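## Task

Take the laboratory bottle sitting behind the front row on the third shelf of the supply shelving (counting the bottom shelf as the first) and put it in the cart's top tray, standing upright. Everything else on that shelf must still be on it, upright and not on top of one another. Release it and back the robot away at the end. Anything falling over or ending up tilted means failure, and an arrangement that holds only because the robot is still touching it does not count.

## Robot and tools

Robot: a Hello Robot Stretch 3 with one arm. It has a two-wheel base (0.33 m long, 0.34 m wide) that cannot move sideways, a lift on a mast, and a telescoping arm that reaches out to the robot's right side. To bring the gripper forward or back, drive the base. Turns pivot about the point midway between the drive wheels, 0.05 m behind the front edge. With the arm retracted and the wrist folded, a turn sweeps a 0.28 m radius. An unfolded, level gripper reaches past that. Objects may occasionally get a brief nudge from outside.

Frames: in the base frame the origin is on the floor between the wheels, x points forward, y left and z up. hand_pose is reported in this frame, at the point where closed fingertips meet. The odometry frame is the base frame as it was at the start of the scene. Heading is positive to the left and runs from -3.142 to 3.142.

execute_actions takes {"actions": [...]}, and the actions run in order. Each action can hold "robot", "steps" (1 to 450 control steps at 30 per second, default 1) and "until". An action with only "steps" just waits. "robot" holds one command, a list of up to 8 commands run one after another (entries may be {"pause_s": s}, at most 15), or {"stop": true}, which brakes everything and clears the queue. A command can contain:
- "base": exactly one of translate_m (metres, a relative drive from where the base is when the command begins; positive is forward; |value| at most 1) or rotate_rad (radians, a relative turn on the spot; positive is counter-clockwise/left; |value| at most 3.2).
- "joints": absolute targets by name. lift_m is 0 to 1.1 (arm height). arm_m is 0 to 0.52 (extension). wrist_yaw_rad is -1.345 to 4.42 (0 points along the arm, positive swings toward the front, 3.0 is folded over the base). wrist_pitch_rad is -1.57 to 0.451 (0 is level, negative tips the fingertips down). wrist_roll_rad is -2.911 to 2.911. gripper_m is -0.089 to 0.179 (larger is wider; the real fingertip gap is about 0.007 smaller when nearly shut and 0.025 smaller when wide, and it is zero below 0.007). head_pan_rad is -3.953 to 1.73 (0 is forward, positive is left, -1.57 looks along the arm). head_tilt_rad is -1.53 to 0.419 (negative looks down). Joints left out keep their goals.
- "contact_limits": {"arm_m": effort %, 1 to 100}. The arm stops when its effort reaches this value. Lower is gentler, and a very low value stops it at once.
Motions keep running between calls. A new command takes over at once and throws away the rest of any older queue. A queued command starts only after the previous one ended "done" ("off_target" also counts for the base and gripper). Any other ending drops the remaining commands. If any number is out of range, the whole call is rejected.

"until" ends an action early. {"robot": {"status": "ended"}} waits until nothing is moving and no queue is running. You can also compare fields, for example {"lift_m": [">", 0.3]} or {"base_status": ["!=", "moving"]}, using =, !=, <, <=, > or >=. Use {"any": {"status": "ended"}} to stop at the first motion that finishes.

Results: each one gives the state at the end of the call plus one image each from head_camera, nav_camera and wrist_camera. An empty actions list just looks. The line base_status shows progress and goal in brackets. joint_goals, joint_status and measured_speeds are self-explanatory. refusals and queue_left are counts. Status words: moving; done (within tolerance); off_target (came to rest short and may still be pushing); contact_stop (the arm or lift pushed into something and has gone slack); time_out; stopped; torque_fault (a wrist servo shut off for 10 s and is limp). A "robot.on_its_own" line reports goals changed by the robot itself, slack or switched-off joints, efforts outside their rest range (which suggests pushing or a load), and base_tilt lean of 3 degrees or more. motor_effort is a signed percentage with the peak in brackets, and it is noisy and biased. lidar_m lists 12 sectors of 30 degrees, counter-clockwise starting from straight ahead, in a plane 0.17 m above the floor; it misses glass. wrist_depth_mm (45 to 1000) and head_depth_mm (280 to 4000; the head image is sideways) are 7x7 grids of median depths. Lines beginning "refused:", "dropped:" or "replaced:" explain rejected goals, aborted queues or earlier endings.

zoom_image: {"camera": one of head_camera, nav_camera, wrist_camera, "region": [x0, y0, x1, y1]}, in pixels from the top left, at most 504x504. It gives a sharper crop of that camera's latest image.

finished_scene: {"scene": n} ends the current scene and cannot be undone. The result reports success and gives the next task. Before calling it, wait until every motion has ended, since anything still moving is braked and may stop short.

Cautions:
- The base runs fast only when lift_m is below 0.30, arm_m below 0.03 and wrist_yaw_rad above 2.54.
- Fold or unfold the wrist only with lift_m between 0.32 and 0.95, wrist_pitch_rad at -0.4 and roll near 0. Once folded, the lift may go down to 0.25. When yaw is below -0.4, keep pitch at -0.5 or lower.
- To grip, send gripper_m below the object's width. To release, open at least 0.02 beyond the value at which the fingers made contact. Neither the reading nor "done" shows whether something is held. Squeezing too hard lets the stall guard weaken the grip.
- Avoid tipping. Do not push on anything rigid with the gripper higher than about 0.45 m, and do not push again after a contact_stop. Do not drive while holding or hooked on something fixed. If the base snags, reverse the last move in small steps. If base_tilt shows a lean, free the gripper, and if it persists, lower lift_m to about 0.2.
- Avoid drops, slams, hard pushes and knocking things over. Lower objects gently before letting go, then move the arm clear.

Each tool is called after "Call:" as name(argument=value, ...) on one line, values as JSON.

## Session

Call:
execute_actions(actions=[])

Scene clock: 0.00 s.
robot.base_odometry: x=+0.000 y=+0.000 heading=+0.000 (m, m, rad; robot's odometry frame)
robot.turned_by_wheels: +0.000 (rad since the last result)
robot.turned_by_imu: +0.000 (rad since the last result)
robot.base_tilt: forward=+0.7 right=-0.4 (deg)
robot.lidar_m: 1.82 2.13 1.92 1.91 2.20 2.29 2.28 1.86 1.15 1.55 1.54 2.19
robot.head_depth_mm: 1886 2061 2039 2038 2020 2018 2026 / 1879 2092 2069 2065 2055 2052 2036 / 1862 2109 2083 2097 2102 2078 2067 / 1887 2138 2141 2113 2116 2109 2118 / 1902 2182 2167 2158 2155 2158 2163 / 1906 2231 1923 1923 1752 1830 1848 / 1918 2254 2224 2197 2137 2111 2021
robot.base_status: not_commanded
robot.joint_positions: lift_m=+0.524 arm_m=-0.001 wrist_yaw_rad=+2.970 wrist_pitch_rad=-0.478 wrist_roll_rad=-0.003 gripper_m=+0.037 head_pan_rad=-0.011 head_tilt_rad=-0.005
robot.joint_goals: lift_m=+0.524 arm_m=-0.001 wrist_yaw_rad=+2.970 wrist_pitch_rad=-0.478 wrist_roll_rad=-0.003 gripper_m=+0.037 head_pan_rad=-0.011 head_tilt_rad=-0.005
robot.joint_status: lift_m=not_commanded arm_m=not_commanded wrist_yaw_rad=not_commanded wrist_pitch_rad=not_commanded wrist_roll_rad=not_commanded gripper_m=not_commanded head_pan_rad=not_commanded head_tilt_rad=not_commanded
robot.measured_speeds: translate_m=+0.000 rotate_rad=+0.000 lift_m=+0.000 arm_m=+0.000 wrist_yaw_rad=+0.000 wrist_pitch_rad=+0.000 wrist_roll_rad=+0.000 head_pan_rad=+0.000 head_tilt_rad=+0.000
robot: refusals=0 queue=idle queue_left=0
robot.motor_effort: left_wheel=+0 right_wheel=+1 lift_m=+40 arm_m=+0 wrist_yaw_rad=+0 wrist_pitch_rad=+6 wrist_roll_rad=+0 gripper_m=+0 head_pan_rad=+0 head_tilt_rad=+1 (%)
robot.hand_pose: x=+0.0158 y=+0.0688 z=+0.5233 quat_wxyz=(+0.226, +0.697, +0.108, +0.671) (m; robot's base frame)
robot.wrist_depth_mm: - - - - - - - / - - - - - - - / - - - - - - - / - - - - - - - / 882 899 934 921 883 903 912 / 761 758 - 750 - 756 745 / 668 659 - 653 648 672 660
pictures: head_camera (sideways: a quarter turn clockwise sets it upright), nav_camera (sideways: a quarter turn counterclockwise sets it upright), wrist_camera
Images, in order (width x height): head_camera 896x504, nav_camera 672x504, wrist_camera 644x364.

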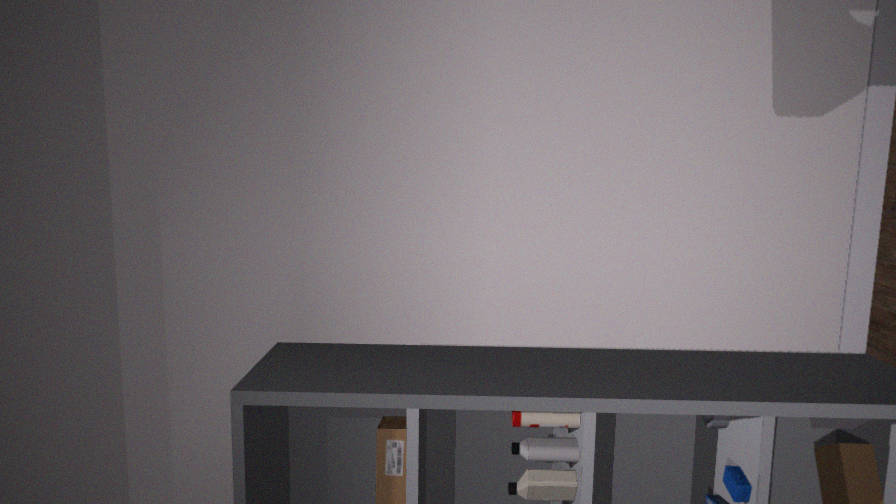

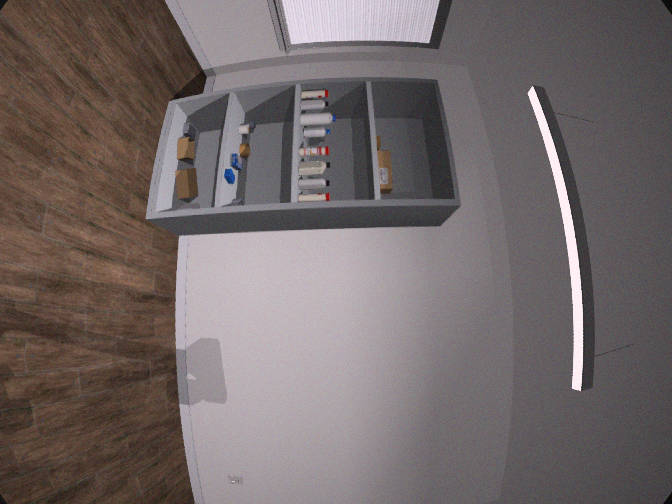

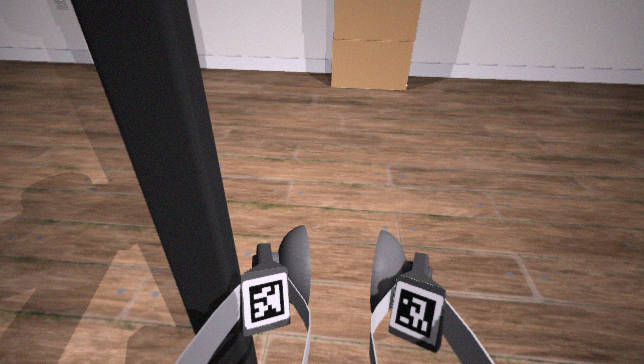

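Call:
execute_actions(actions=[{"robot":[{"base":{"rotate_rad":0.64},"joints":{"lift_m":0.28,"wrist_pitch_rad":-0.4,"head_pan_rad":-2.9,"head_tilt_rad":-0.4}},{"base":{"translate_m":1.0}}],"steps":450,"until":{"robot":{"status":"ended"}}}])

Call:
execute_actions(actions=[{"robot":[{"base":{"translate_m":0.69}},{"base":{"rotate_rad":0.8},"joints":{"head_pan_rad":-1.57,"head_tilt_rad":-0.45,"lift_m":0.9}},{"joints":{"wrist_yaw_rad":0.2,"gripper_m":0.06}}],"steps":450,"until":{"robot":{"status":"ended"}}}])

Scene clock: 8.20 s.
robot.base_odometry: x=+0.802 y=+0.597 heading=+0.640 (m, m, rad; robot's odometry frame)
robot.turned_by_wheels: +0.640 (rad since the last result)
robot.turned_by_imu: +0.643 (rad since the last result)
robot.base_tilt: forward=+0.7 right=-0.3 (deg)
robot.lidar_m: 1.28 1.47 1.21 1.40 2.96 2.96 2.13 2.07 1.92 1.69 1.04 1.24
robot.head_depth_mm: 2592 2826 3069 3362 2401 1812 1465 / 2471 2626 2880 3106 2392 1794 1439 / 2321 2486 2758 2924 2370 1798 1452 / 2227 2369 2500 2598 2328 1776 1432 / 2138 2253 2373 2444 2352 1755 1432 / 2016 2155 2289 2443 2341 1776 1433 / 1941 2058 2156 2321 2312 1748 1424
robot.base_status: done (translate_m +1.0000 of +1.0000)
robot.joint_positions: lift_m=+0.280 arm_m=-0.001 wrist_yaw_rad=+2.970 wrist_pitch_rad=-0.422 wrist_roll_rad=-0.003 gripper_m=+0.037 head_pan_rad=-2.893 head_tilt_rad=-0.396
robot.joint_goals: lift_m=+0.280 arm_m=-0.001 wrist_yaw_rad=+2.970 wrist_pitch_rad=-0.400 wrist_roll_rad=-0.003 gripper_m=+0.037 head_pan_rad=-2.900 head_tilt_rad=-0.400
robot.joint_status: lift_m=done arm_m=not_commanded wrist_yaw_rad=not_commanded wrist_pitch_rad=done wrist_roll_rad=not_commanded gripper_m=not_commanded head_pan_rad=done head_tilt_rad=done
robot.measured_speeds: translate_m=+0.000 rotate_rad=+0.000 lift_m=+0.000 arm_m=+0.000 wrist_yaw_rad=+0.000 wrist_pitch_rad=+0.000 wrist_roll_rad=+0.000 head_pan_rad=+0.000 head_tilt_rad=+0.000
robot: refusals=0 queue=done queue_left=0
robot.motor_effort: left_wheel=-3(6) right_wheel=+3(9) lift_m=+23(40) arm_m=+0(0) wrist_yaw_rad=-1(0) wrist_pitch_rad=+10(12) wrist_roll_rad=+0(0) gripper_m=+0(0) head_pan_rad=-3(48) head_tilt_rad=-2(21) (%)
robot.hand_pose: x=+0.0170 y=+0.0761 z=+0.2922 quat_wxyz=(+0.207, +0.700, +0.089, +0.677) (m; robot's base frame)
robot.wrist_depth_mm: - - - - - - - / - - - - - - - / - - - - - - - / 763 766 747 760 778 765 781 / 596 608 629 632 631 625 632 / 504 497 - 517 - 517 522 / 449 - - - 428 453 446
pictures: head_camera (sideways: a quarter turn clockwise sets it upright), nav_camera (sideways: a quarter turn counterclockwise sets it upright), wrist_camera
Images, in order (width x height): head_camera 896x504, nav_camera 672x504, wrist_camera 644x364.

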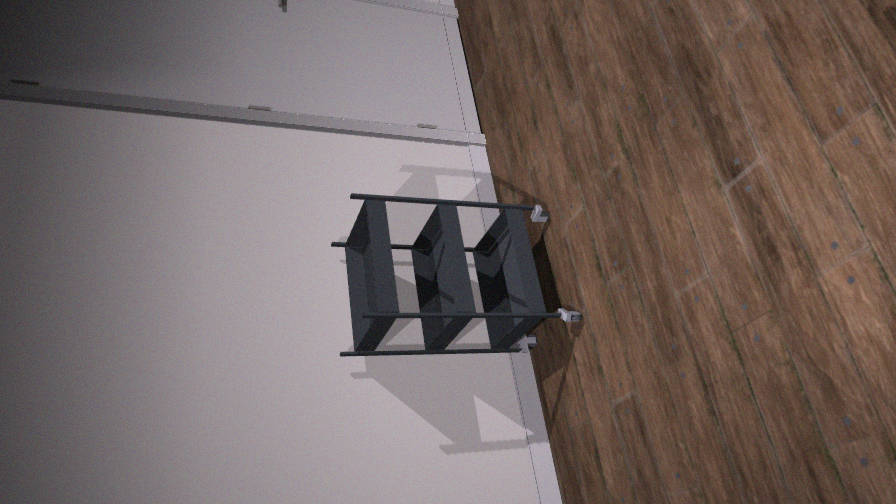

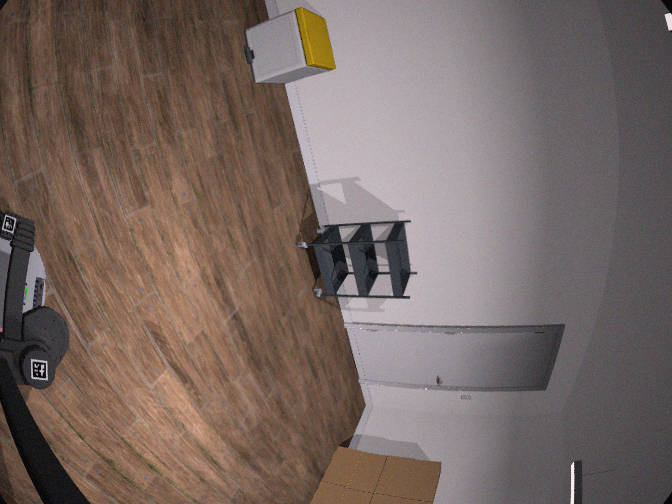

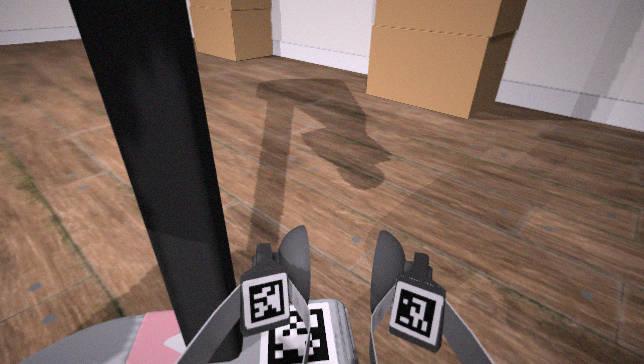

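Scene clock: 21.07 s.
robot.base_odometry: x=+1.356 y=+1.009 heading=+1.440 (m, m, rad; robot's odometry frame)
robot.turned_by_wheels: +0.800 (rad since the last result)
robot.turned_by_imu: +0.802 (rad since the last result)
robot.base_tilt: forward=+0.7 right=-0.3 (deg)
robot.lidar_m: 0.95 1.01 1.02 3.47 3.63 2.74 2.41 0.83 0.78 0.76 0.62 0.97
robot.head_depth_mm: 842 897 975 771 1154 1019 856 / 843 910 977 765 1154 969 853 / 846 910 608 677 1156 1005 847 / 851 908 586 627 1155 988 - / 856 915 956 630 1150 970 - / 842 892 913 637 971 963 836 / 644 658 601 622 670 735 810
robot.base_status: done (rotate_rad +0.7998 of +0.8000)
robot.joint_positions: lift_m=+0.900 arm_m=-0.001 wrist_yaw_rad=+0.202 wrist_pitch_rad=-0.422 wrist_roll_rad=-0.003 gripper_m=+0.060 head_pan_rad=-1.577 head_tilt_rad=-0.445
robot.joint_goals: lift_m=+0.900 arm_m=-0.001 wrist_yaw_rad=+0.200 wrist_pitch_rad=-0.400 wrist_roll_rad=-0.003 gripper_m=+0.060 head_pan_rad=-1.570 head_tilt_rad=-0.450
robot.joint_status: lift_m=done arm_m=not_commanded wrist_yaw_rad=done wrist_pitch_rad=done wrist_roll_rad=not_commanded gripper_m=done head_pan_rad=done head_tilt_rad=done
robot.measured_speeds: translate_m=+0.000 rotate_rad=+0.000 lift_m=+0.000 arm_m=+0.000 wrist_yaw_rad=+0.000 wrist_pitch_rad=+0.000 wrist_roll_rad=+0.000 head_pan_rad=+0.000 head_tilt_rad=+0.000
robot: refusals=0 queue=done queue_left=0
robot.motor_effort: left_wheel=-3(8) right_wheel=+3(9) lift_m=+54(56) arm_m=+0(0) wrist_yaw_rad=-1(2) wrist_pitch_rad=+10(11) wrist_roll_rad=+0(0) gripper_m=+0(85) head_pan_rad=+4(49) head_tilt_rad=-1(6) (%)
robot.hand_pose: x=+0.0234 y=-0.3638 z=+0.9113 quat_wxyz=(+0.704, +0.217, -0.672, -0.078) (m; robot's base frame)
robot.wrist_depth_mm: 767 916 343 332 302 294 390 / 800 - 376 563 683 277 255 / 821 - 433 730 764 719 647 / 828 - 486 790 831 771 697 / 871 - - 723 725 742 723 / 892 - - 619 608 598 624 / 913 - - 554 521 521 522
pictures: head_camera (sideways: a quarter turn clockwise sets it upright), nav_camera (sideways: a quarter turn counterclockwise sets it upright), wrist_camera
Images, in order (width x height): head_camera 896x504, nav_camera 672x504, wrist_camera 644x364.

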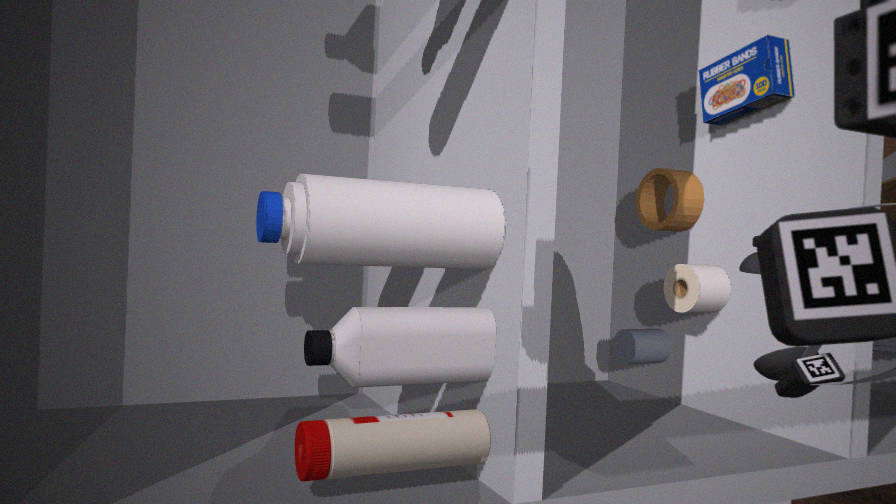

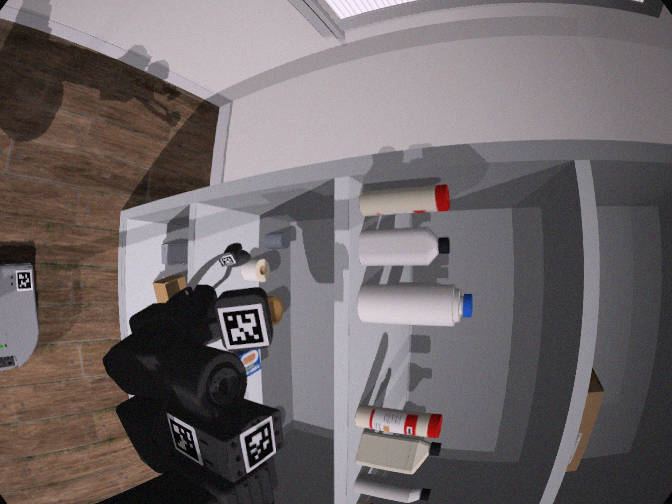

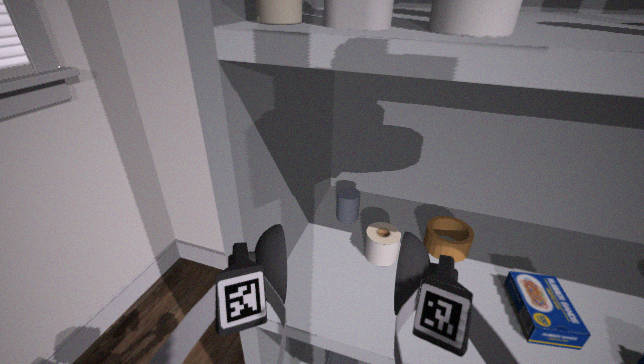

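Call:
execute_actions(actions=[{"robot":[{"base":{"translate_m":-0.17},"joints":{"lift_m":1.095,"wrist_yaw_rad":0.1,"wrist_pitch_rad":-0.45,"head_pan_rad":-1.4}},{"joints":{"arm_m":0.2}}],"steps":450,"until":{"robot":{"status":"ended"}}}])

Scene clock: 26.43 s.
robot.base_odometry: x=+1.333 y=+0.841 heading=+1.440 (m, m, rad; robot's odometry frame)
robot.turned_by_wheels: +0.000 (rad since the last result)
robot.turned_by_imu: +0.001 (rad since the last result)
robot.base_tilt: forward=+0.6 right=-0.3 (deg)
robot.lidar_m: 1.12 1.14 1.25 3.48 3.52 2.60 2.24 1.39 0.70 0.73 0.69 1.14
robot.head_depth_mm: 804 - - 578 594 1028 828 / 827 871 - 664 1117 1018 826 / 843 900 977 696 1145 1002 824 / 859 918 599 636 1162 1005 843 / 873 939 597 634 1173 970 862 / 860 924 874 650 1079 999 876 / 711 749 709 663 844 898 878
robot.base_status: done (translate_m -0.1700 of -0.1700)
robot.joint_positions: lift_m=+1.095 arm_m=+0.200 wrist_yaw_rad=+0.100 wrist_pitch_rad=-0.464 wrist_roll_rad=-0.003 gripper_m=+0.060 head_pan_rad=-1.407 head_tilt_rad=-0.445
robot.joint_goals: lift_m=+1.095 arm_m=+0.200 wrist_yaw_rad=+0.100 wrist_pitch_rad=-0.450 wrist_roll_rad=-0.003 gripper_m=+0.060 head_pan_rad=-1.400 head_tilt_rad=-0.450
robot.joint_status: lift_m=done arm_m=done wrist_yaw_rad=done wrist_pitch_rad=done wrist_roll_rad=not_commanded gripper_m=done head_pan_rad=done head_tilt_rad=done
robot.measured_speeds: translate_m=+0.000 rotate_rad=+0.000 lift_m=+0.000 arm_m=+0.000 wrist_yaw_rad=+0.000 wrist_pitch_rad=+0.000 wrist_roll_rad=+0.000 head_pan_rad=+0.000 head_tilt_rad=+0.000
robot: refusals=0 queue=done queue_left=0
robot.motor_effort: left_wheel=-2(6) right_wheel=+3(5) lift_m=+54(53) arm_m=+3(1) wrist_yaw_rad=-1(3) wrist_pitch_rad=+6(11) wrist_roll_rad=+0(0) gripper_m=+0(0) head_pan_rad=+4(20) head_tilt_rad=-1(1) (%)
robot.hand_pose: x=+0.0004 y=-0.5619 z=+1.0970 quat_wxyz=(+0.697, +0.197, -0.678, -0.128) (m; robot's base frame)
robot.wrist_depth_mm: 365 171 519 506 487 461 446 / 374 168 326 535 525 489 459 / 227 182 217 514 535 515 142 / 241 204 227 394 415 411 142 / 269 267 238 331 333 307 152 / 277 269 246 277 277 200 171 / 380 250 233 238 236 201 224
pictures: head_camera (sideways: a quarter turn clockwise sets it upright), nav_camera (sideways: a quarter turn counterclockwise sets it upright), wrist_camera
Images, in order (width x height): head_camera 896x504, nav_camera 672x504, wrist_camera 644x364.

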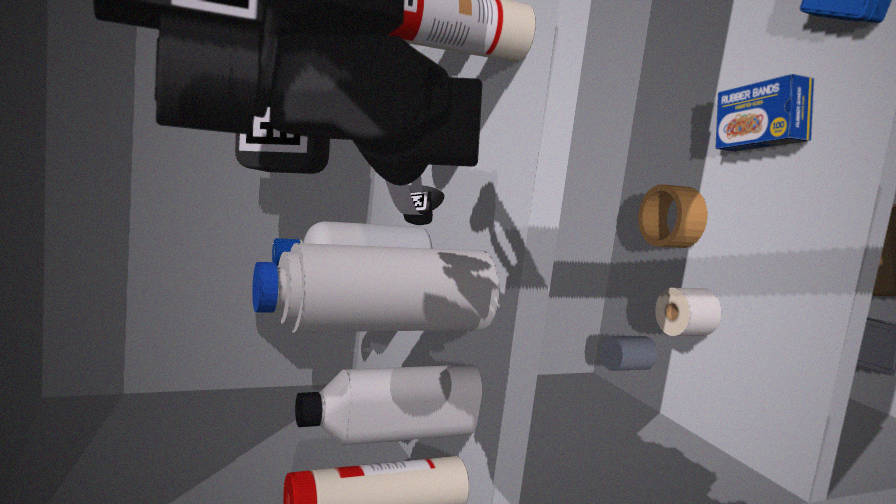

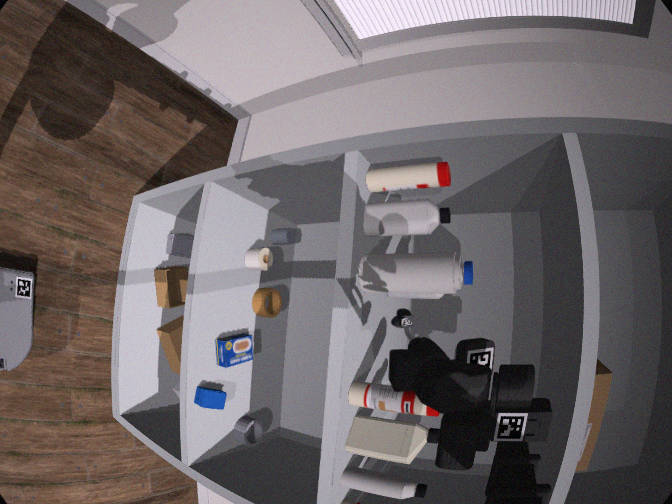

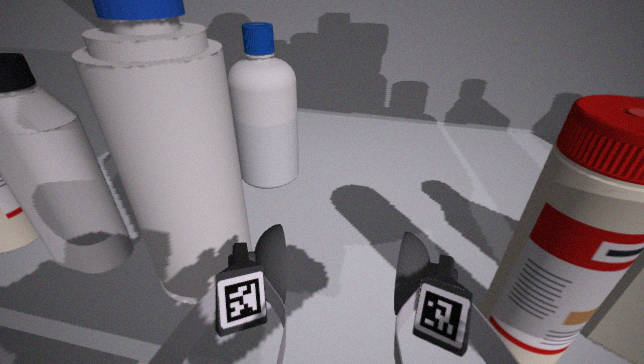

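Call:
execute_actions(actions=[{"robot":[{"joints":{"wrist_pitch_rad":0.1,"wrist_yaw_rad":0.05}},{"joints":{"arm_m":0.48}},{"joints":{"wrist_yaw_rad":0.65,"gripper_m":0.12}},{"joints":{"wrist_pitch_rad":-0.12}}],"steps":450,"until":{"robot":{"status":"ended"}}}])

Scene clock: 33.13 s.
robot.base_odometry: x=+1.333 y=+0.841 heading=+1.440 (m, m, rad; robot's odometry frame)
robot.turned_by_wheels: +0.000 (rad since the last result)
robot.turned_by_imu: +0.001 (rad since the last result)
robot.base_tilt: forward=+0.6 right=-0.3 (deg)
robot.lidar_m: 1.12 1.14 1.25 3.49 3.54 2.60 2.24 1.38 0.70 0.71 0.69 1.14
robot.head_depth_mm: 811 - 921 580 594 1018 829 / 823 - 961 766 1115 1023 826 / 837 888 991 756 1137 1000 823 / 854 918 596 637 1151 1004 839 / 871 940 595 634 1179 968 859 / 857 924 627 650 1078 993 880 / 713 750 713 665 848 904 879
robot.base_status: done (translate_m -0.1700 of -0.1700)
robot.joint_positions: lift_m=+1.095 arm_m=+0.480 wrist_yaw_rad=+0.648 wrist_pitch_rad=-0.136 wrist_roll_rad=-0.003 gripper_m=+0.120 head_pan_rad=-1.407 head_tilt_rad=-0.445
robot.joint_goals: lift_m=+1.095 arm_m=+0.480 wrist_yaw_rad=+0.650 wrist_pitch_rad=-0.120 wrist_roll_rad=-0.003 gripper_m=+0.120 head_pan_rad=-1.400 head_tilt_rad=-0.450
robot.joint_status: lift_m=done arm_m=done wrist_yaw_rad=done wrist_pitch_rad=done wrist_roll_rad=not_commanded gripper_m=done head_pan_rad=done head_tilt_rad=done
robot.measured_speeds: translate_m=+0.000 rotate_rad=+0.000 lift_m=+0.000 arm_m=+0.000 wrist_yaw_rad=+0.000 wrist_pitch_rad=+0.000 wrist_roll_rad=+0.000 head_pan_rad=+0.000 head_tilt_rad=+0.000
robot: refusals=0 queue=done queue_left=0
robot.motor_effort: left_wheel=-3(3) right_wheel=+3(4) lift_m=+54(54) arm_m=+3(4) wrist_yaw_rad=+1(1) wrist_pitch_rad=+7(14) wrist_roll_rad=+0(0) gripper_m=+0(94) head_pan_rad=+4(3) head_tilt_rad=-1(2) (%)
robot.hand_pose: x=+0.1299 y=-0.8245 z=+1.1747 quat_wxyz=(+0.685, +0.270, -0.652, +0.179) (m; robot's base frame)
robot.wrist_depth_mm: 239 277 329 380 310 261 221 / 243 283 347 384 317 268 227 / 253 291 357 407 324 271 231 / 258 300 370 427 333 277 234 / 265 306 390 435 345 281 241 / 272 307 413 436 355 - 245 / 277 334 363 126 352 - 247
pictures: head_camera (sideways: a quarter turn clockwise sets it upright), nav_camera (sideways: a quarter turn counterclockwise sets it upright), wrist_camera
Images, in order (width x height): head_camera 896x504, nav_camera 672x504, wrist_camera 644x364.

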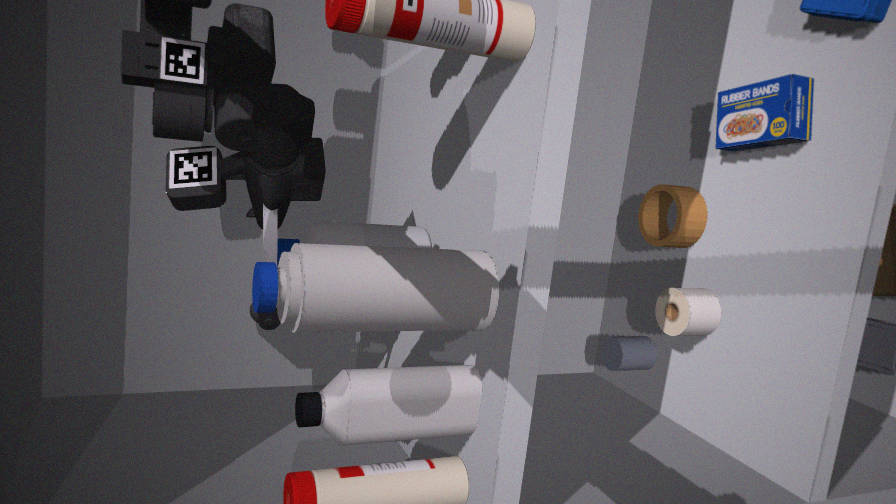

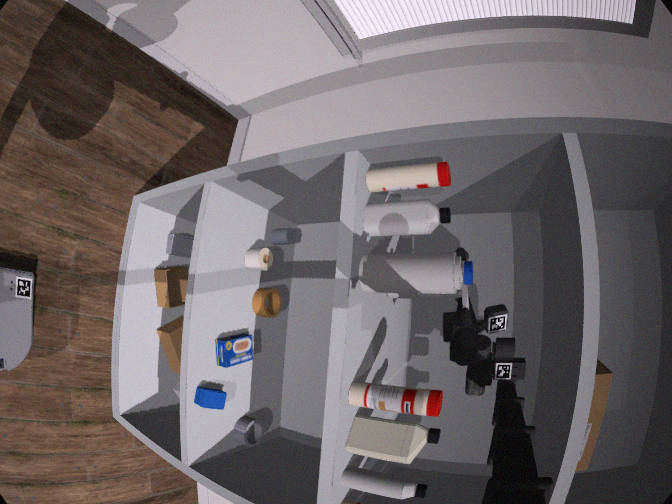

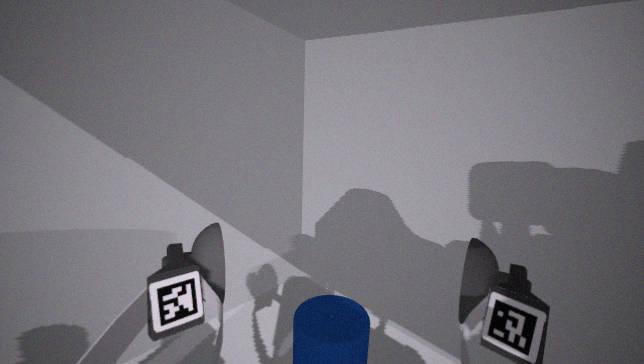

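Call:
execute_actions(actions=[{"robot":[{"joints":{"wrist_pitch_rad":-0.4,"wrist_yaw_rad":0.67,"lift_m":1.075}},{"joints":{"gripper_m":0.02}},{"joints":{"lift_m":1.1}},{"joints":{"wrist_yaw_rad":0.08}}],"steps":450,"until":{"robot":{"status":"ended"}}}])

Scene clock: 37.77 s.
robot.base_odometry: x=+1.333 y=+0.841 heading=+1.440 (m, m, rad; robot's odometry frame)
robot.turned_by_wheels: +0.000 (rad since the last result)
robot.turned_by_imu: +0.001 (rad since the last result)
robot.base_tilt: forward=+0.6 right=-0.3 (deg)
robot.lidar_m: 1.12 1.14 1.25 3.47 3.53 2.60 2.24 1.39 0.70 0.71 0.69 1.14
robot.head_depth_mm: 804 - 922 583 594 1021 831 / 823 - 943 765 1114 1018 829 / 841 896 945 759 1138 1001 824 / 855 919 599 636 1153 1007 842 / 871 938 598 632 1171 969 861 / 857 922 627 649 1078 999 881 / 712 752 711 663 843 902 881
robot.base_status: done (translate_m -0.1700 of -0.1700)
robot.joint_positions: lift_m=+1.099 arm_m=+0.480 wrist_yaw_rad=+0.082 wrist_pitch_rad=-0.449 wrist_roll_rad=-0.003 gripper_m=+0.024 head_pan_rad=-1.407 head_tilt_rad=-0.445
robot.joint_goals: lift_m=+1.100 arm_m=+0.480 wrist_yaw_rad=+0.080 wrist_pitch_rad=-0.400 wrist_roll_rad=-0.003 gripper_m=+0.023 head_pan_rad=-1.400 head_tilt_rad=-0.450
robot.joint_status: lift_m=done arm_m=done wrist_yaw_rad=done wrist_pitch_rad=done wrist_roll_rad=not_commanded gripper_m=done head_pan_rad=done head_tilt_rad=done
robot.measured_speeds: translate_m=+0.000 rotate_rad=+0.000 lift_m=+0.000 arm_m=+0.000 wrist_yaw_rad=+0.000 wrist_pitch_rad=+0.000 wrist_roll_rad=+0.000 head_pan_rad=+0.000 head_tilt_rad=+0.000
robot: refusals=0 queue=done queue_left=0
robot.motor_effort: left_wheel=-3(3) right_wheel=+3(4) lift_m=+58(63) arm_m=+3(3) wrist_yaw_rad=-1(5) wrist_pitch_rad=+23(25) wrist_roll_rad=+0(0) gripper_m=-22(99) head_pan_rad=+3(5) head_tilt_rad=-1(1) (%)
robot.hand_pose: x=-0.0036 y=-0.8443 z=+1.1051 quat_wxyz=(+0.696, +0.186, -0.681, -0.129) (m; robot's base frame)
robot.wrist_depth_mm: 305 287 272 257 242 233 221 / 332 312 293 274 262 249 237 / 359 349 322 109 281 270 257 / 375 383 351 113 303 296 278 / 336 340 341 112 119 326 301 / 284 286 128 107 110 291 291 / 245 244 239 118 129 250 249
pictures: head_camera (sideways: a quarter turn clockwise sets it upright), nav_camera (sideways: a quarter turn counterclockwise sets it upright), wrist_camera
Images, in order (width x height): head_camera 896x504, nav_camera 672x504, wrist_camera 644x364.

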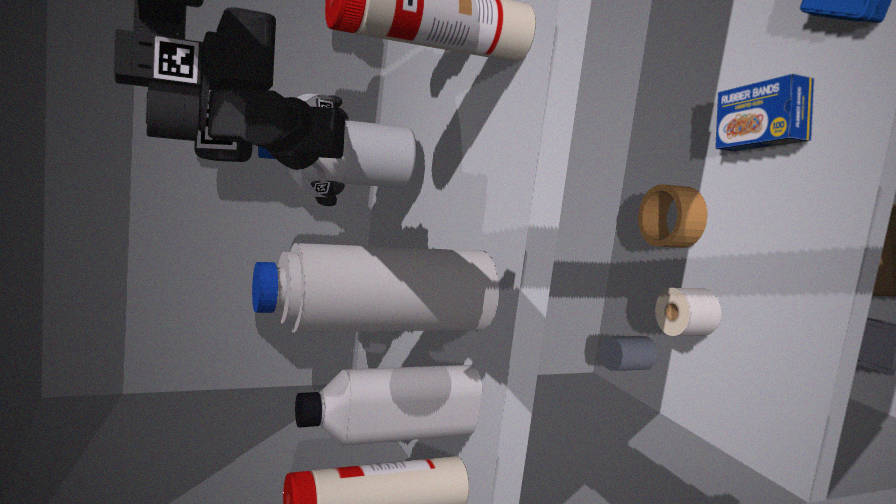

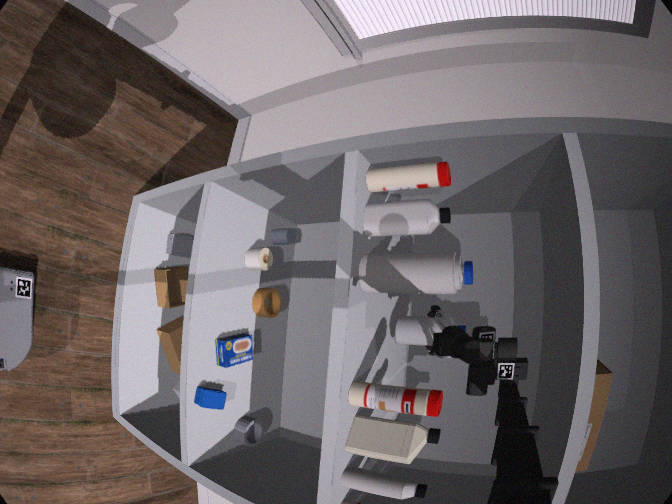

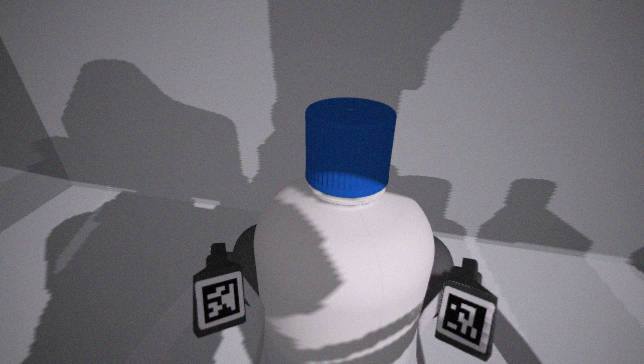

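Call:
execute_actions(actions=[{"robot":[{"joints":{"arm_m":0.0,"head_pan_rad":-0.6,"head_tilt_rad":-0.3}},{"base":{"rotate_rad":-0.776}},{"base":{"translate_m":-1},"joints":{"lift_m":0.97}},{"base":{"translate_m":-1}},{"base":{"translate_m":-0.34},"joints":{"head_pan_rad":-1.57,"head_tilt_rad":-0.75}},{"base":{"rotate_rad":-0.8}}],"steps":450,"until":{"robot":{"status":"ended"}}}])

Call:
execute_actions(actions=[{"steps":450,"until":{"robot":{"status":"ended"}}},{"steps":450,"until":{"robot":{"status":"ended"}}}])

Scene clock: 53.00 s.
robot.base_odometry: x=+0.708 y=+0.351 heading=+0.664 (m, m, rad; robot's odometry frame)
robot.turned_by_wheels: -0.776 (rad since the last result)
robot.turned_by_imu: -0.772 (rad since the last result)
robot.base_tilt: forward=+2.3 right=-1.2 (deg)
robot.lidar_m: 1.49 1.73 1.45 2.12 2.90 2.92 1.82 1.89 1.68 1.72 1.56 1.09
robot.head_depth_mm: 1285 1355 1424 1488 1568 1656 1578 / 1319 1374 1450 1519 1602 1711 1561 / 960 1061 1122 1281 1562 1690 1514 / 1343 1382 1465 1140 1620 1346 1432 / 1361 1412 1501 1198 1628 1570 1468 / 1392 1480 1539 1461 1613 1656 1453 / 1439 1508 1599 1674 1539 1662 1459
robot.base_status: moving (translate_m -0.7943 of -1.0000)
robot.joint_positions: lift_m=+0.970 arm_m=+0.000 wrist_yaw_rad=+0.080 wrist_pitch_rad=-0.450 wrist_roll_rad=-0.003 gripper_m=+0.024 head_pan_rad=-0.607 head_tilt_rad=-0.310
robot.joint_goals: lift_m=+0.970 arm_m=+0.000 wrist_yaw_rad=+0.080 wrist_pitch_rad=-0.400 wrist_roll_rad=-0.003 gripper_m=+0.023 head_pan_rad=-0.600 head_tilt_rad=-0.300
robot.joint_status: lift_m=done arm_m=done wrist_yaw_rad=done wrist_pitch_rad=done wrist_roll_rad=not_commanded gripper_m=done head_pan_rad=done head_tilt_rad=done
robot.measured_speeds: translate_m=-0.100 rotate_rad=+0.000 lift_m=+0.000 arm_m=+0.000 wrist_yaw_rad=+0.000 wrist_pitch_rad=+0.000 wrist_roll_rad=+0.000 head_pan_rad=+0.000 head_tilt_rad=+0.000
robot: refusals=0 queue=running queue_left=3
robot.motor_effort: left_wheel=+0(6) right_wheel=-3(6) lift_m=+27(56) arm_m=-3(5) wrist_yaw_rad=-1(1) wrist_pitch_rad=+24(23) wrist_roll_rad=+0(0) gripper_m=-22(22) head_pan_rad=+4(45) head_tilt_rad=+4(17) (%)
robot.hand_pose: x=-0.0039 y=-0.3648 z=+0.9758 quat_wxyz=(+0.696, +0.186, -0.681, -0.130) (m; robot's base frame)
robot.wrist_depth_mm: - - - - - - - / - - - - - - - / - - - 109 - - - / - - - 114 - - - / - - - 113 118 - - / - - 128 107 109 - - / - - - 118 128 - -
pictures: head_camera (sideways: a quarter turn clockwise sets it upright), nav_camera (sideways: a quarter turn counterclockwise sets it upright), wrist_camera
Images, in order (width x height): head_camera 896x504, nav_camera 672x504, wrist_camera 644x364.

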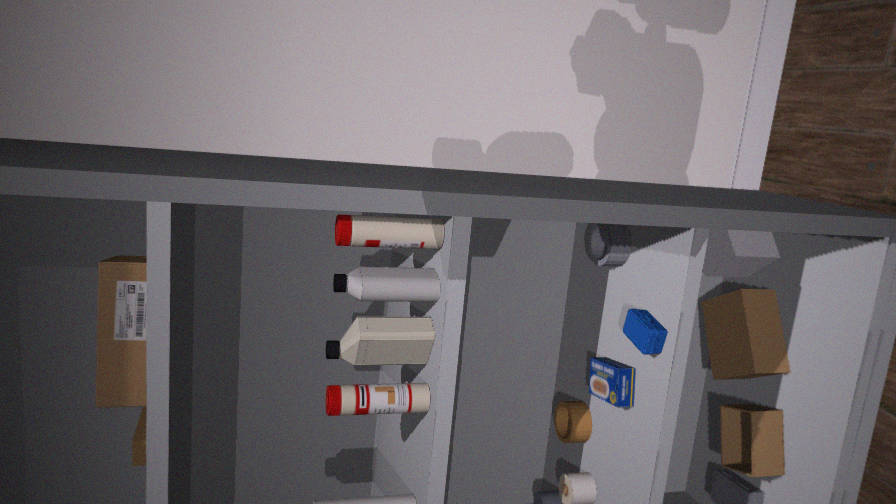

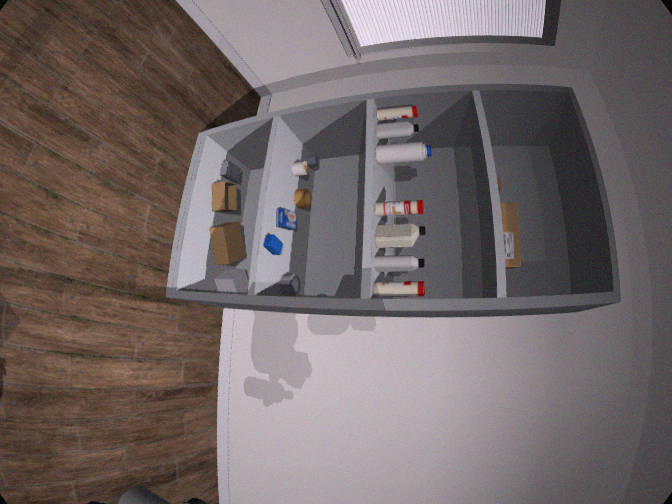

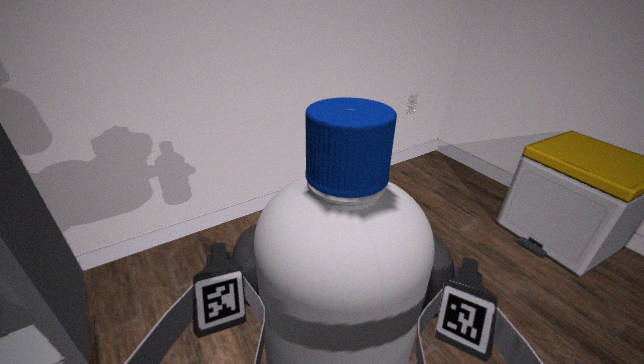

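Scene clock: 73.60 s.
robot.base_odometry: x=-0.510 y=-0.601 heading=-0.136 (m, m, rad; robot's odometry frame)
robot.turned_by_wheels: -0.800 (rad since the last result)
robot.turned_by_imu: -0.797 (rad since the last result)
robot.base_tilt: forward=+0.8 right=-0.4 (deg)
robot.lidar_m: 2.56 2.48 2.66 2.62 2.76 1.94 1.91 1.14 0.46 0.45 0.48 1.32
robot.head_depth_mm: 706 792 899 - - - - / 712 797 909 937 - - 1120 / 717 803 914 1000 - - - / 722 810 910 - - - 1122 / 722 814 924 935 706 954 1113 / 729 818 937 943 780 935 1123 / 736 825 940 1112 1289 1331 1157
robot.base_status: done (rotate_rad -0.7998 of -0.8000)
robot.joint_positions: lift_m=+0.970 arm_m=+0.000 wrist_yaw_rad=+0.080 wrist_pitch_rad=-0.450 wrist_roll_rad=-0.003 gripper_m=+0.024 head_pan_rad=-1.563 head_tilt_rad=-0.741
robot.joint_goals: lift_m=+0.970 arm_m=+0.000 wrist_yaw_rad=+0.080 wrist_pitch_rad=-0.400 wrist_roll_rad=-0.003 gripper_m=+0.023 head_pan_rad=-1.570 head_tilt_rad=-0.750
robot.joint_status: lift_m=done arm_m=done wrist_yaw_rad=done wrist_pitch_rad=done wrist_roll_rad=not_commanded gripper_m=done head_pan_rad=done head_tilt_rad=done
robot.measured_speeds: translate_m=+0.000 rotate_rad=+0.000 lift_m=+0.000 arm_m=+0.000 wrist_yaw_rad=+0.000 wrist_pitch_rad=+0.000 wrist_roll_rad=+0.000 head_pan_rad=+0.000 head_tilt_rad=+0.000
robot: refusals=0 queue=done queue_left=0
robot.motor_effort: left_wheel=+2(5) right_wheel=-2(5) lift_m=+27(27) arm_m=-3(3) wrist_yaw_rad=+0(0) wrist_pitch_rad=+24(24) wrist_roll_rad=+0(0) gripper_m=-22(22) head_pan_rad=-3(49) head_tilt_rad=-2(22) (%)
robot.hand_pose: x=-0.0039 y=-0.3648 z=+0.9758 quat_wxyz=(+0.696, +0.186, -0.681, -0.130) (m; robot's base frame)
robot.wrist_depth_mm: 644 614 579 555 522 500 474 / 727 688 633 600 557 528 502 / 787 756 692 110 587 567 547 / 902 821 745 114 661 626 580 / - 942 851 113 119 621 633 / - - 128 107 110 544 691 / - - 391 118 129 434 791
pictures: head_camera (sideways: a quarter turn clockwise sets it upright), nav_camera (sideways: a quarter turn counterclockwise sets it upright), wrist_camera
Images, in order (width x height): head_camera 896x504, nav_camera 672x504, wrist_camera 644x364.

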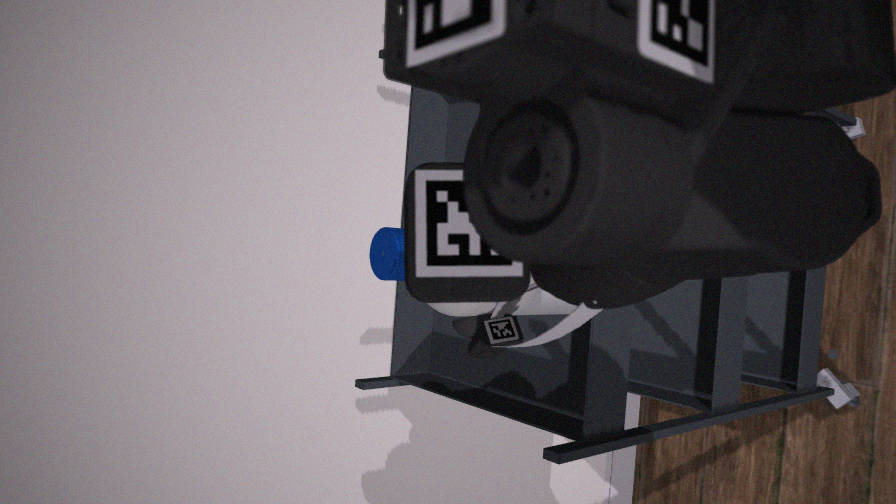

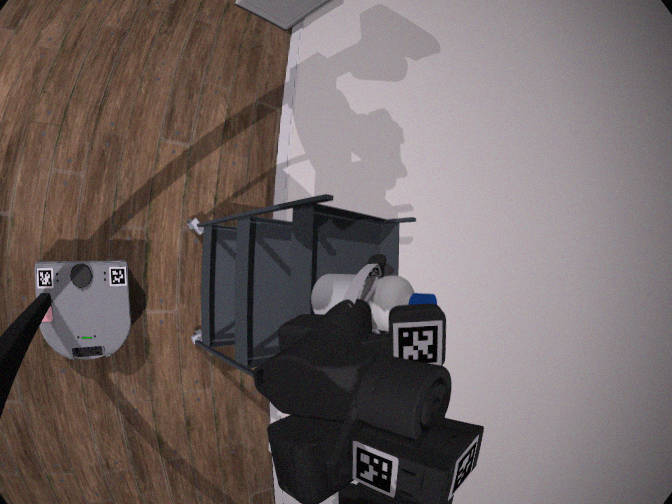

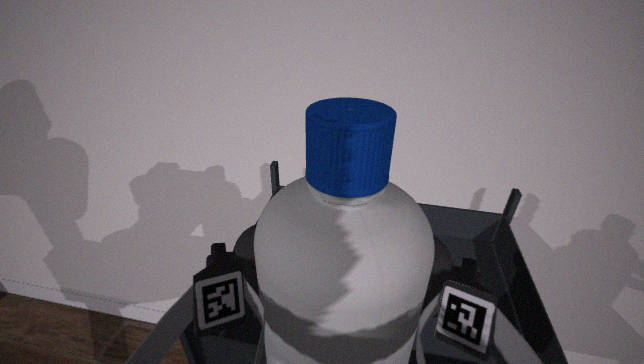

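Call:
execute_actions(actions=[{"robot":[{"joints":{"arm_m":0.23,"lift_m":0.92}},{"joints":{"lift_m":0.81}},{"joints":{"lift_m":0.785}}],"steps":450,"until":{"robot":{"status":"ended"}}}])

Scene clock: 79.10 s.
robot.base_odometry: x=-0.510 y=-0.601 heading=-0.136 (m, m, rad; robot's odometry frame)
robot.turned_by_wheels: +0.000 (rad since the last result)
robot.turned_by_imu: +0.001 (rad since the last result)
robot.base_tilt: forward=+0.7 right=-0.4 (deg)
robot.lidar_m: 2.56 2.47 2.66 2.62 2.76 1.94 1.90 1.14 0.46 0.45 0.48 1.31
robot.head_depth_mm: 709 795 899 1024 795 - - / 711 798 906 941 - 924 1122 / 716 804 919 - 703 962 1117 / 720 811 923 932 709 963 1118 / 728 817 933 925 774 954 1112 / 730 819 933 942 782 933 1125 / 733 828 947 1115 1294 1330 1159
robot.base_status: done (rotate_rad -0.7998 of -0.8000)
robot.joint_positions: lift_m=+0.785 arm_m=+0.230 wrist_yaw_rad=+0.080 wrist_pitch_rad=-0.452 wrist_roll_rad=-0.003 gripper_m=+0.024 head_pan_rad=-1.563 head_tilt_rad=-0.741
robot.joint_goals: lift_m=+0.785 arm_m=+0.230 wrist_yaw_rad=+0.080 wrist_pitch_rad=-0.400 wrist_roll_rad=-0.003 gripper_m=+0.023 head_pan_rad=-1.570 head_tilt_rad=-0.750
robot.joint_status: lift_m=done arm_m=done wrist_yaw_rad=done wrist_pitch_rad=done wrist_roll_rad=not_commanded gripper_m=done head_pan_rad=done head_tilt_rad=done
robot.measured_speeds: translate_m=+0.000 rotate_rad=+0.000 lift_m=+0.000 arm_m=+0.000 wrist_yaw_rad=+0.000 wrist_pitch_rad=+0.000 wrist_roll_rad=+0.000 head_pan_rad=+0.000 head_tilt_rad=+0.000
robot: refusals=0 queue=done queue_left=0
robot.motor_effort: left_wheel=+2(2) right_wheel=-2(2) lift_m=+27(28) arm_m=+3(1) wrist_yaw_rad=+0(0) wrist_pitch_rad=+24(24) wrist_roll_rad=+0(0) gripper_m=-22(22) head_pan_rad=-3(3) head_tilt_rad=-3(3) (%)
robot.hand_pose: x=-0.0039 y=-0.5940 z=+0.7906 quat_wxyz=(+0.696, +0.186, -0.681, -0.131) (m; robot's base frame)
robot.wrist_depth_mm: 407 387 367 346 326 312 298 / 446 417 392 368 353 334 314 / 498 461 424 110 374 363 347 / 559 517 376 114 335 379 370 / 650 560 347 113 118 341 319 / 774 266 128 107 109 305 310 / 220 248 256 118 129 266 266
pictures: head_camera (sideways: a quarter turn clockwise sets it upright), nav_camera (sideways: a quarter turn counterclockwise sets it upright), wrist_camera
Images, in order (width x height): head_camera 896x504, nav_camera 672x504, wrist_camera 644x364.

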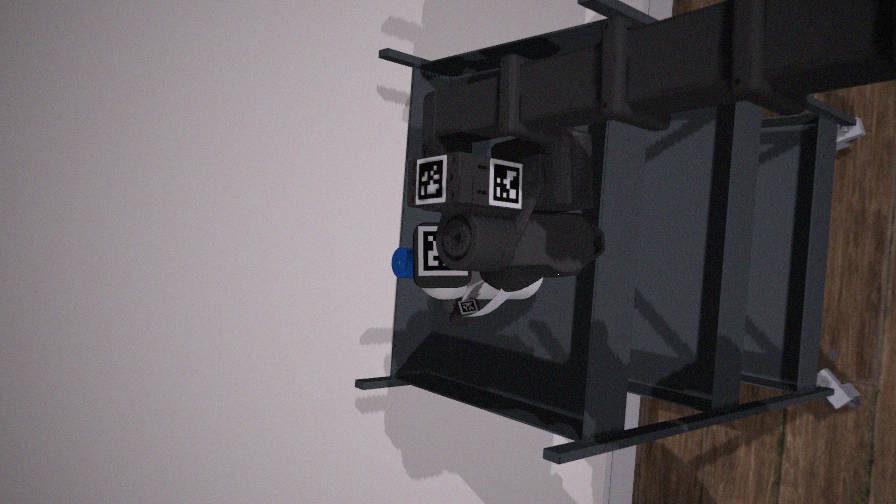

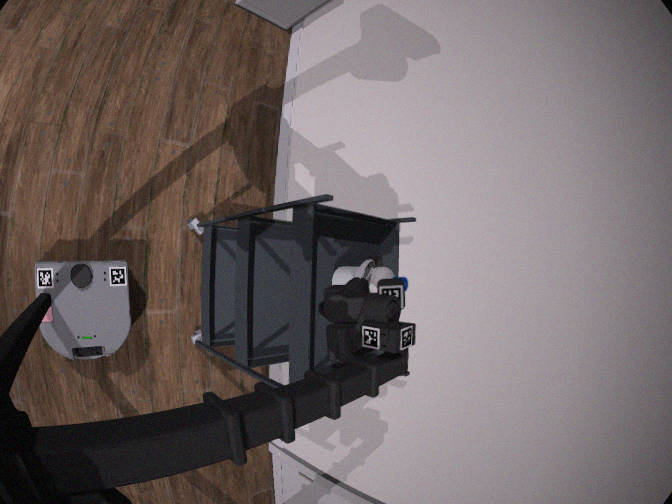

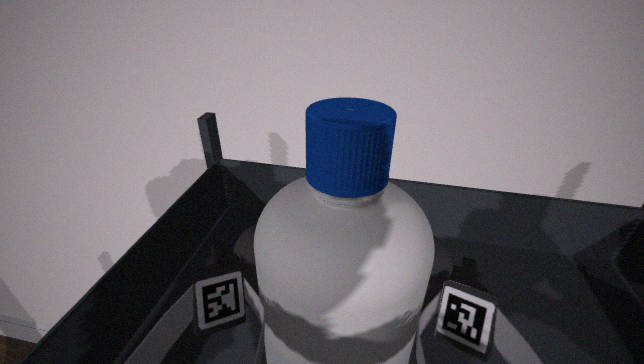

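Call:
execute_actions(actions=[{"robot":[{"joints":{"lift_m":0.748}},{"joints":{"gripper_m":0.12}},{"joints":{"lift_m":0.8}},{"joints":{"arm_m":0}},{"joints":{"wrist_yaw_rad":1.5}}],"steps":450,"until":{"robot":{"status":"ended"}}}])

Scene clock: 87.57 s.
robot.base_odometry: x=-0.510 y=-0.601 heading=-0.136 (m, m, rad; robot's odometry frame)
robot.turned_by_wheels: +0.000 (rad since the last result)
robot.turned_by_imu: +0.002 (rad since the last result)
robot.base_tilt: forward=+0.7 right=-0.3 (deg)
robot.lidar_m: 2.56 2.48 2.66 2.63 2.76 1.94 1.91 1.14 0.46 0.45 0.48 1.31
robot.head_depth_mm: 708 794 900 1020 769 1340 - / 712 801 907 929 785 954 - / 715 806 914 924 783 974 - / 719 808 931 765 759 962 - / 728 814 930 917 771 955 1096 / 728 820 935 942 784 930 - / 737 826 946 1105 1290 1325 -
robot.base_status: done (rotate_rad -0.7998 of -0.8000)
robot.joint_positions: lift_m=+0.800 arm_m=+0.000 wrist_yaw_rad=+1.498 wrist_pitch_rad=-0.423 wrist_roll_rad=-0.003 gripper_m=+0.120 head_pan_rad=-1.563 head_tilt_rad=-0.741
robot.joint_goals: lift_m=+0.800 arm_m=+0.000 wrist_yaw_rad=+1.500 wrist_pitch_rad=-0.400 wrist_roll_rad=-0.003 gripper_m=+0.120 head_pan_rad=-1.570 head_tilt_rad=-0.750
robot.joint_status: lift_m=done arm_m=done wrist_yaw_rad=done wrist_pitch_rad=done wrist_roll_rad=not_commanded gripper_m=done head_pan_rad=done head_tilt_rad=done
robot.measured_speeds: translate_m=+0.000 rotate_rad=+0.000 lift_m=+0.000 arm_m=+0.000 wrist_yaw_rad=+0.000 wrist_pitch_rad=+0.000 wrist_roll_rad=+0.000 head_pan_rad=+0.000 head_tilt_rad=+0.000
robot: refusals=0 queue=done queue_left=0
robot.motor_effort: left_wheel=+2(2) right_wheel=-2(2) lift_m=+54(58) arm_m=-3(1) wrist_yaw_rad=+1(2) wrist_pitch_rad=+10(24) wrist_roll_rad=+0(0) gripper_m=+0(96) head_pan_rad=-4(3) head_tilt_rad=-3(4) (%)
robot.hand_pose: x=+0.2018 y=-0.1616 z=+0.8111 quat_wxyz=(+0.608, +0.579, -0.404, +0.363) (m; robot's base frame)
robot.wrist_depth_mm: - - - - - - 880 / - - - - - - 853 / - - - - - - 888 / - - - - - - 851 / - - - - - - 844 / - - - - - - 823 / 976 923 - - - - 790
pictures: head_camera (sideways: a quarter turn clockwise sets it upright), nav_camera (sideways: a quarter turn counterclockwise sets it upright), wrist_camera
Images, in order (width x height): head_camera 896x504, nav_camera 672x504, wrist_camera 644x364.

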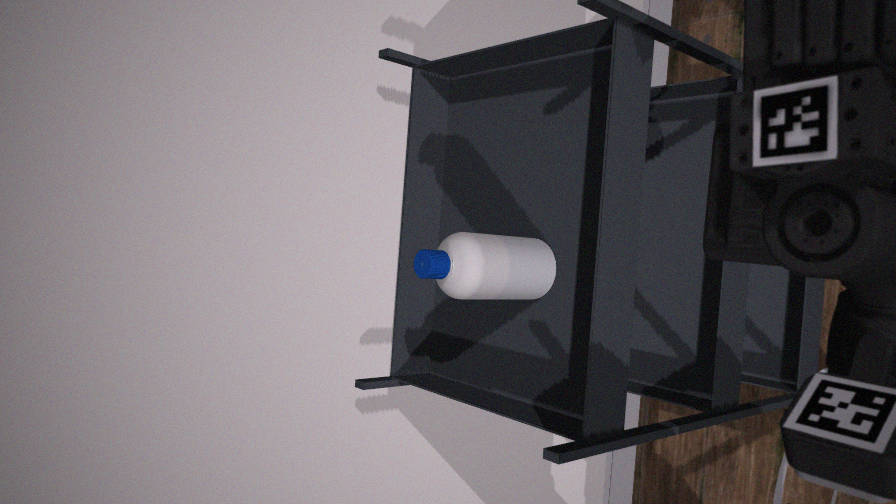

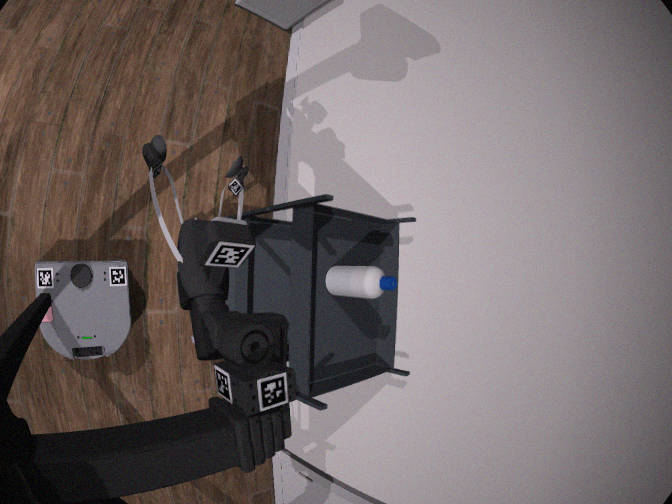

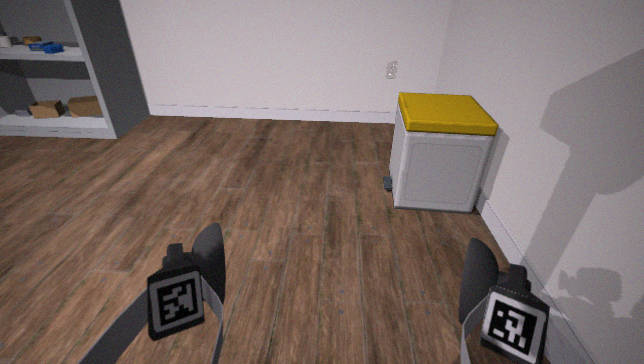

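Call:
finished_scene(scene=2)

The scene is finished: the task was done.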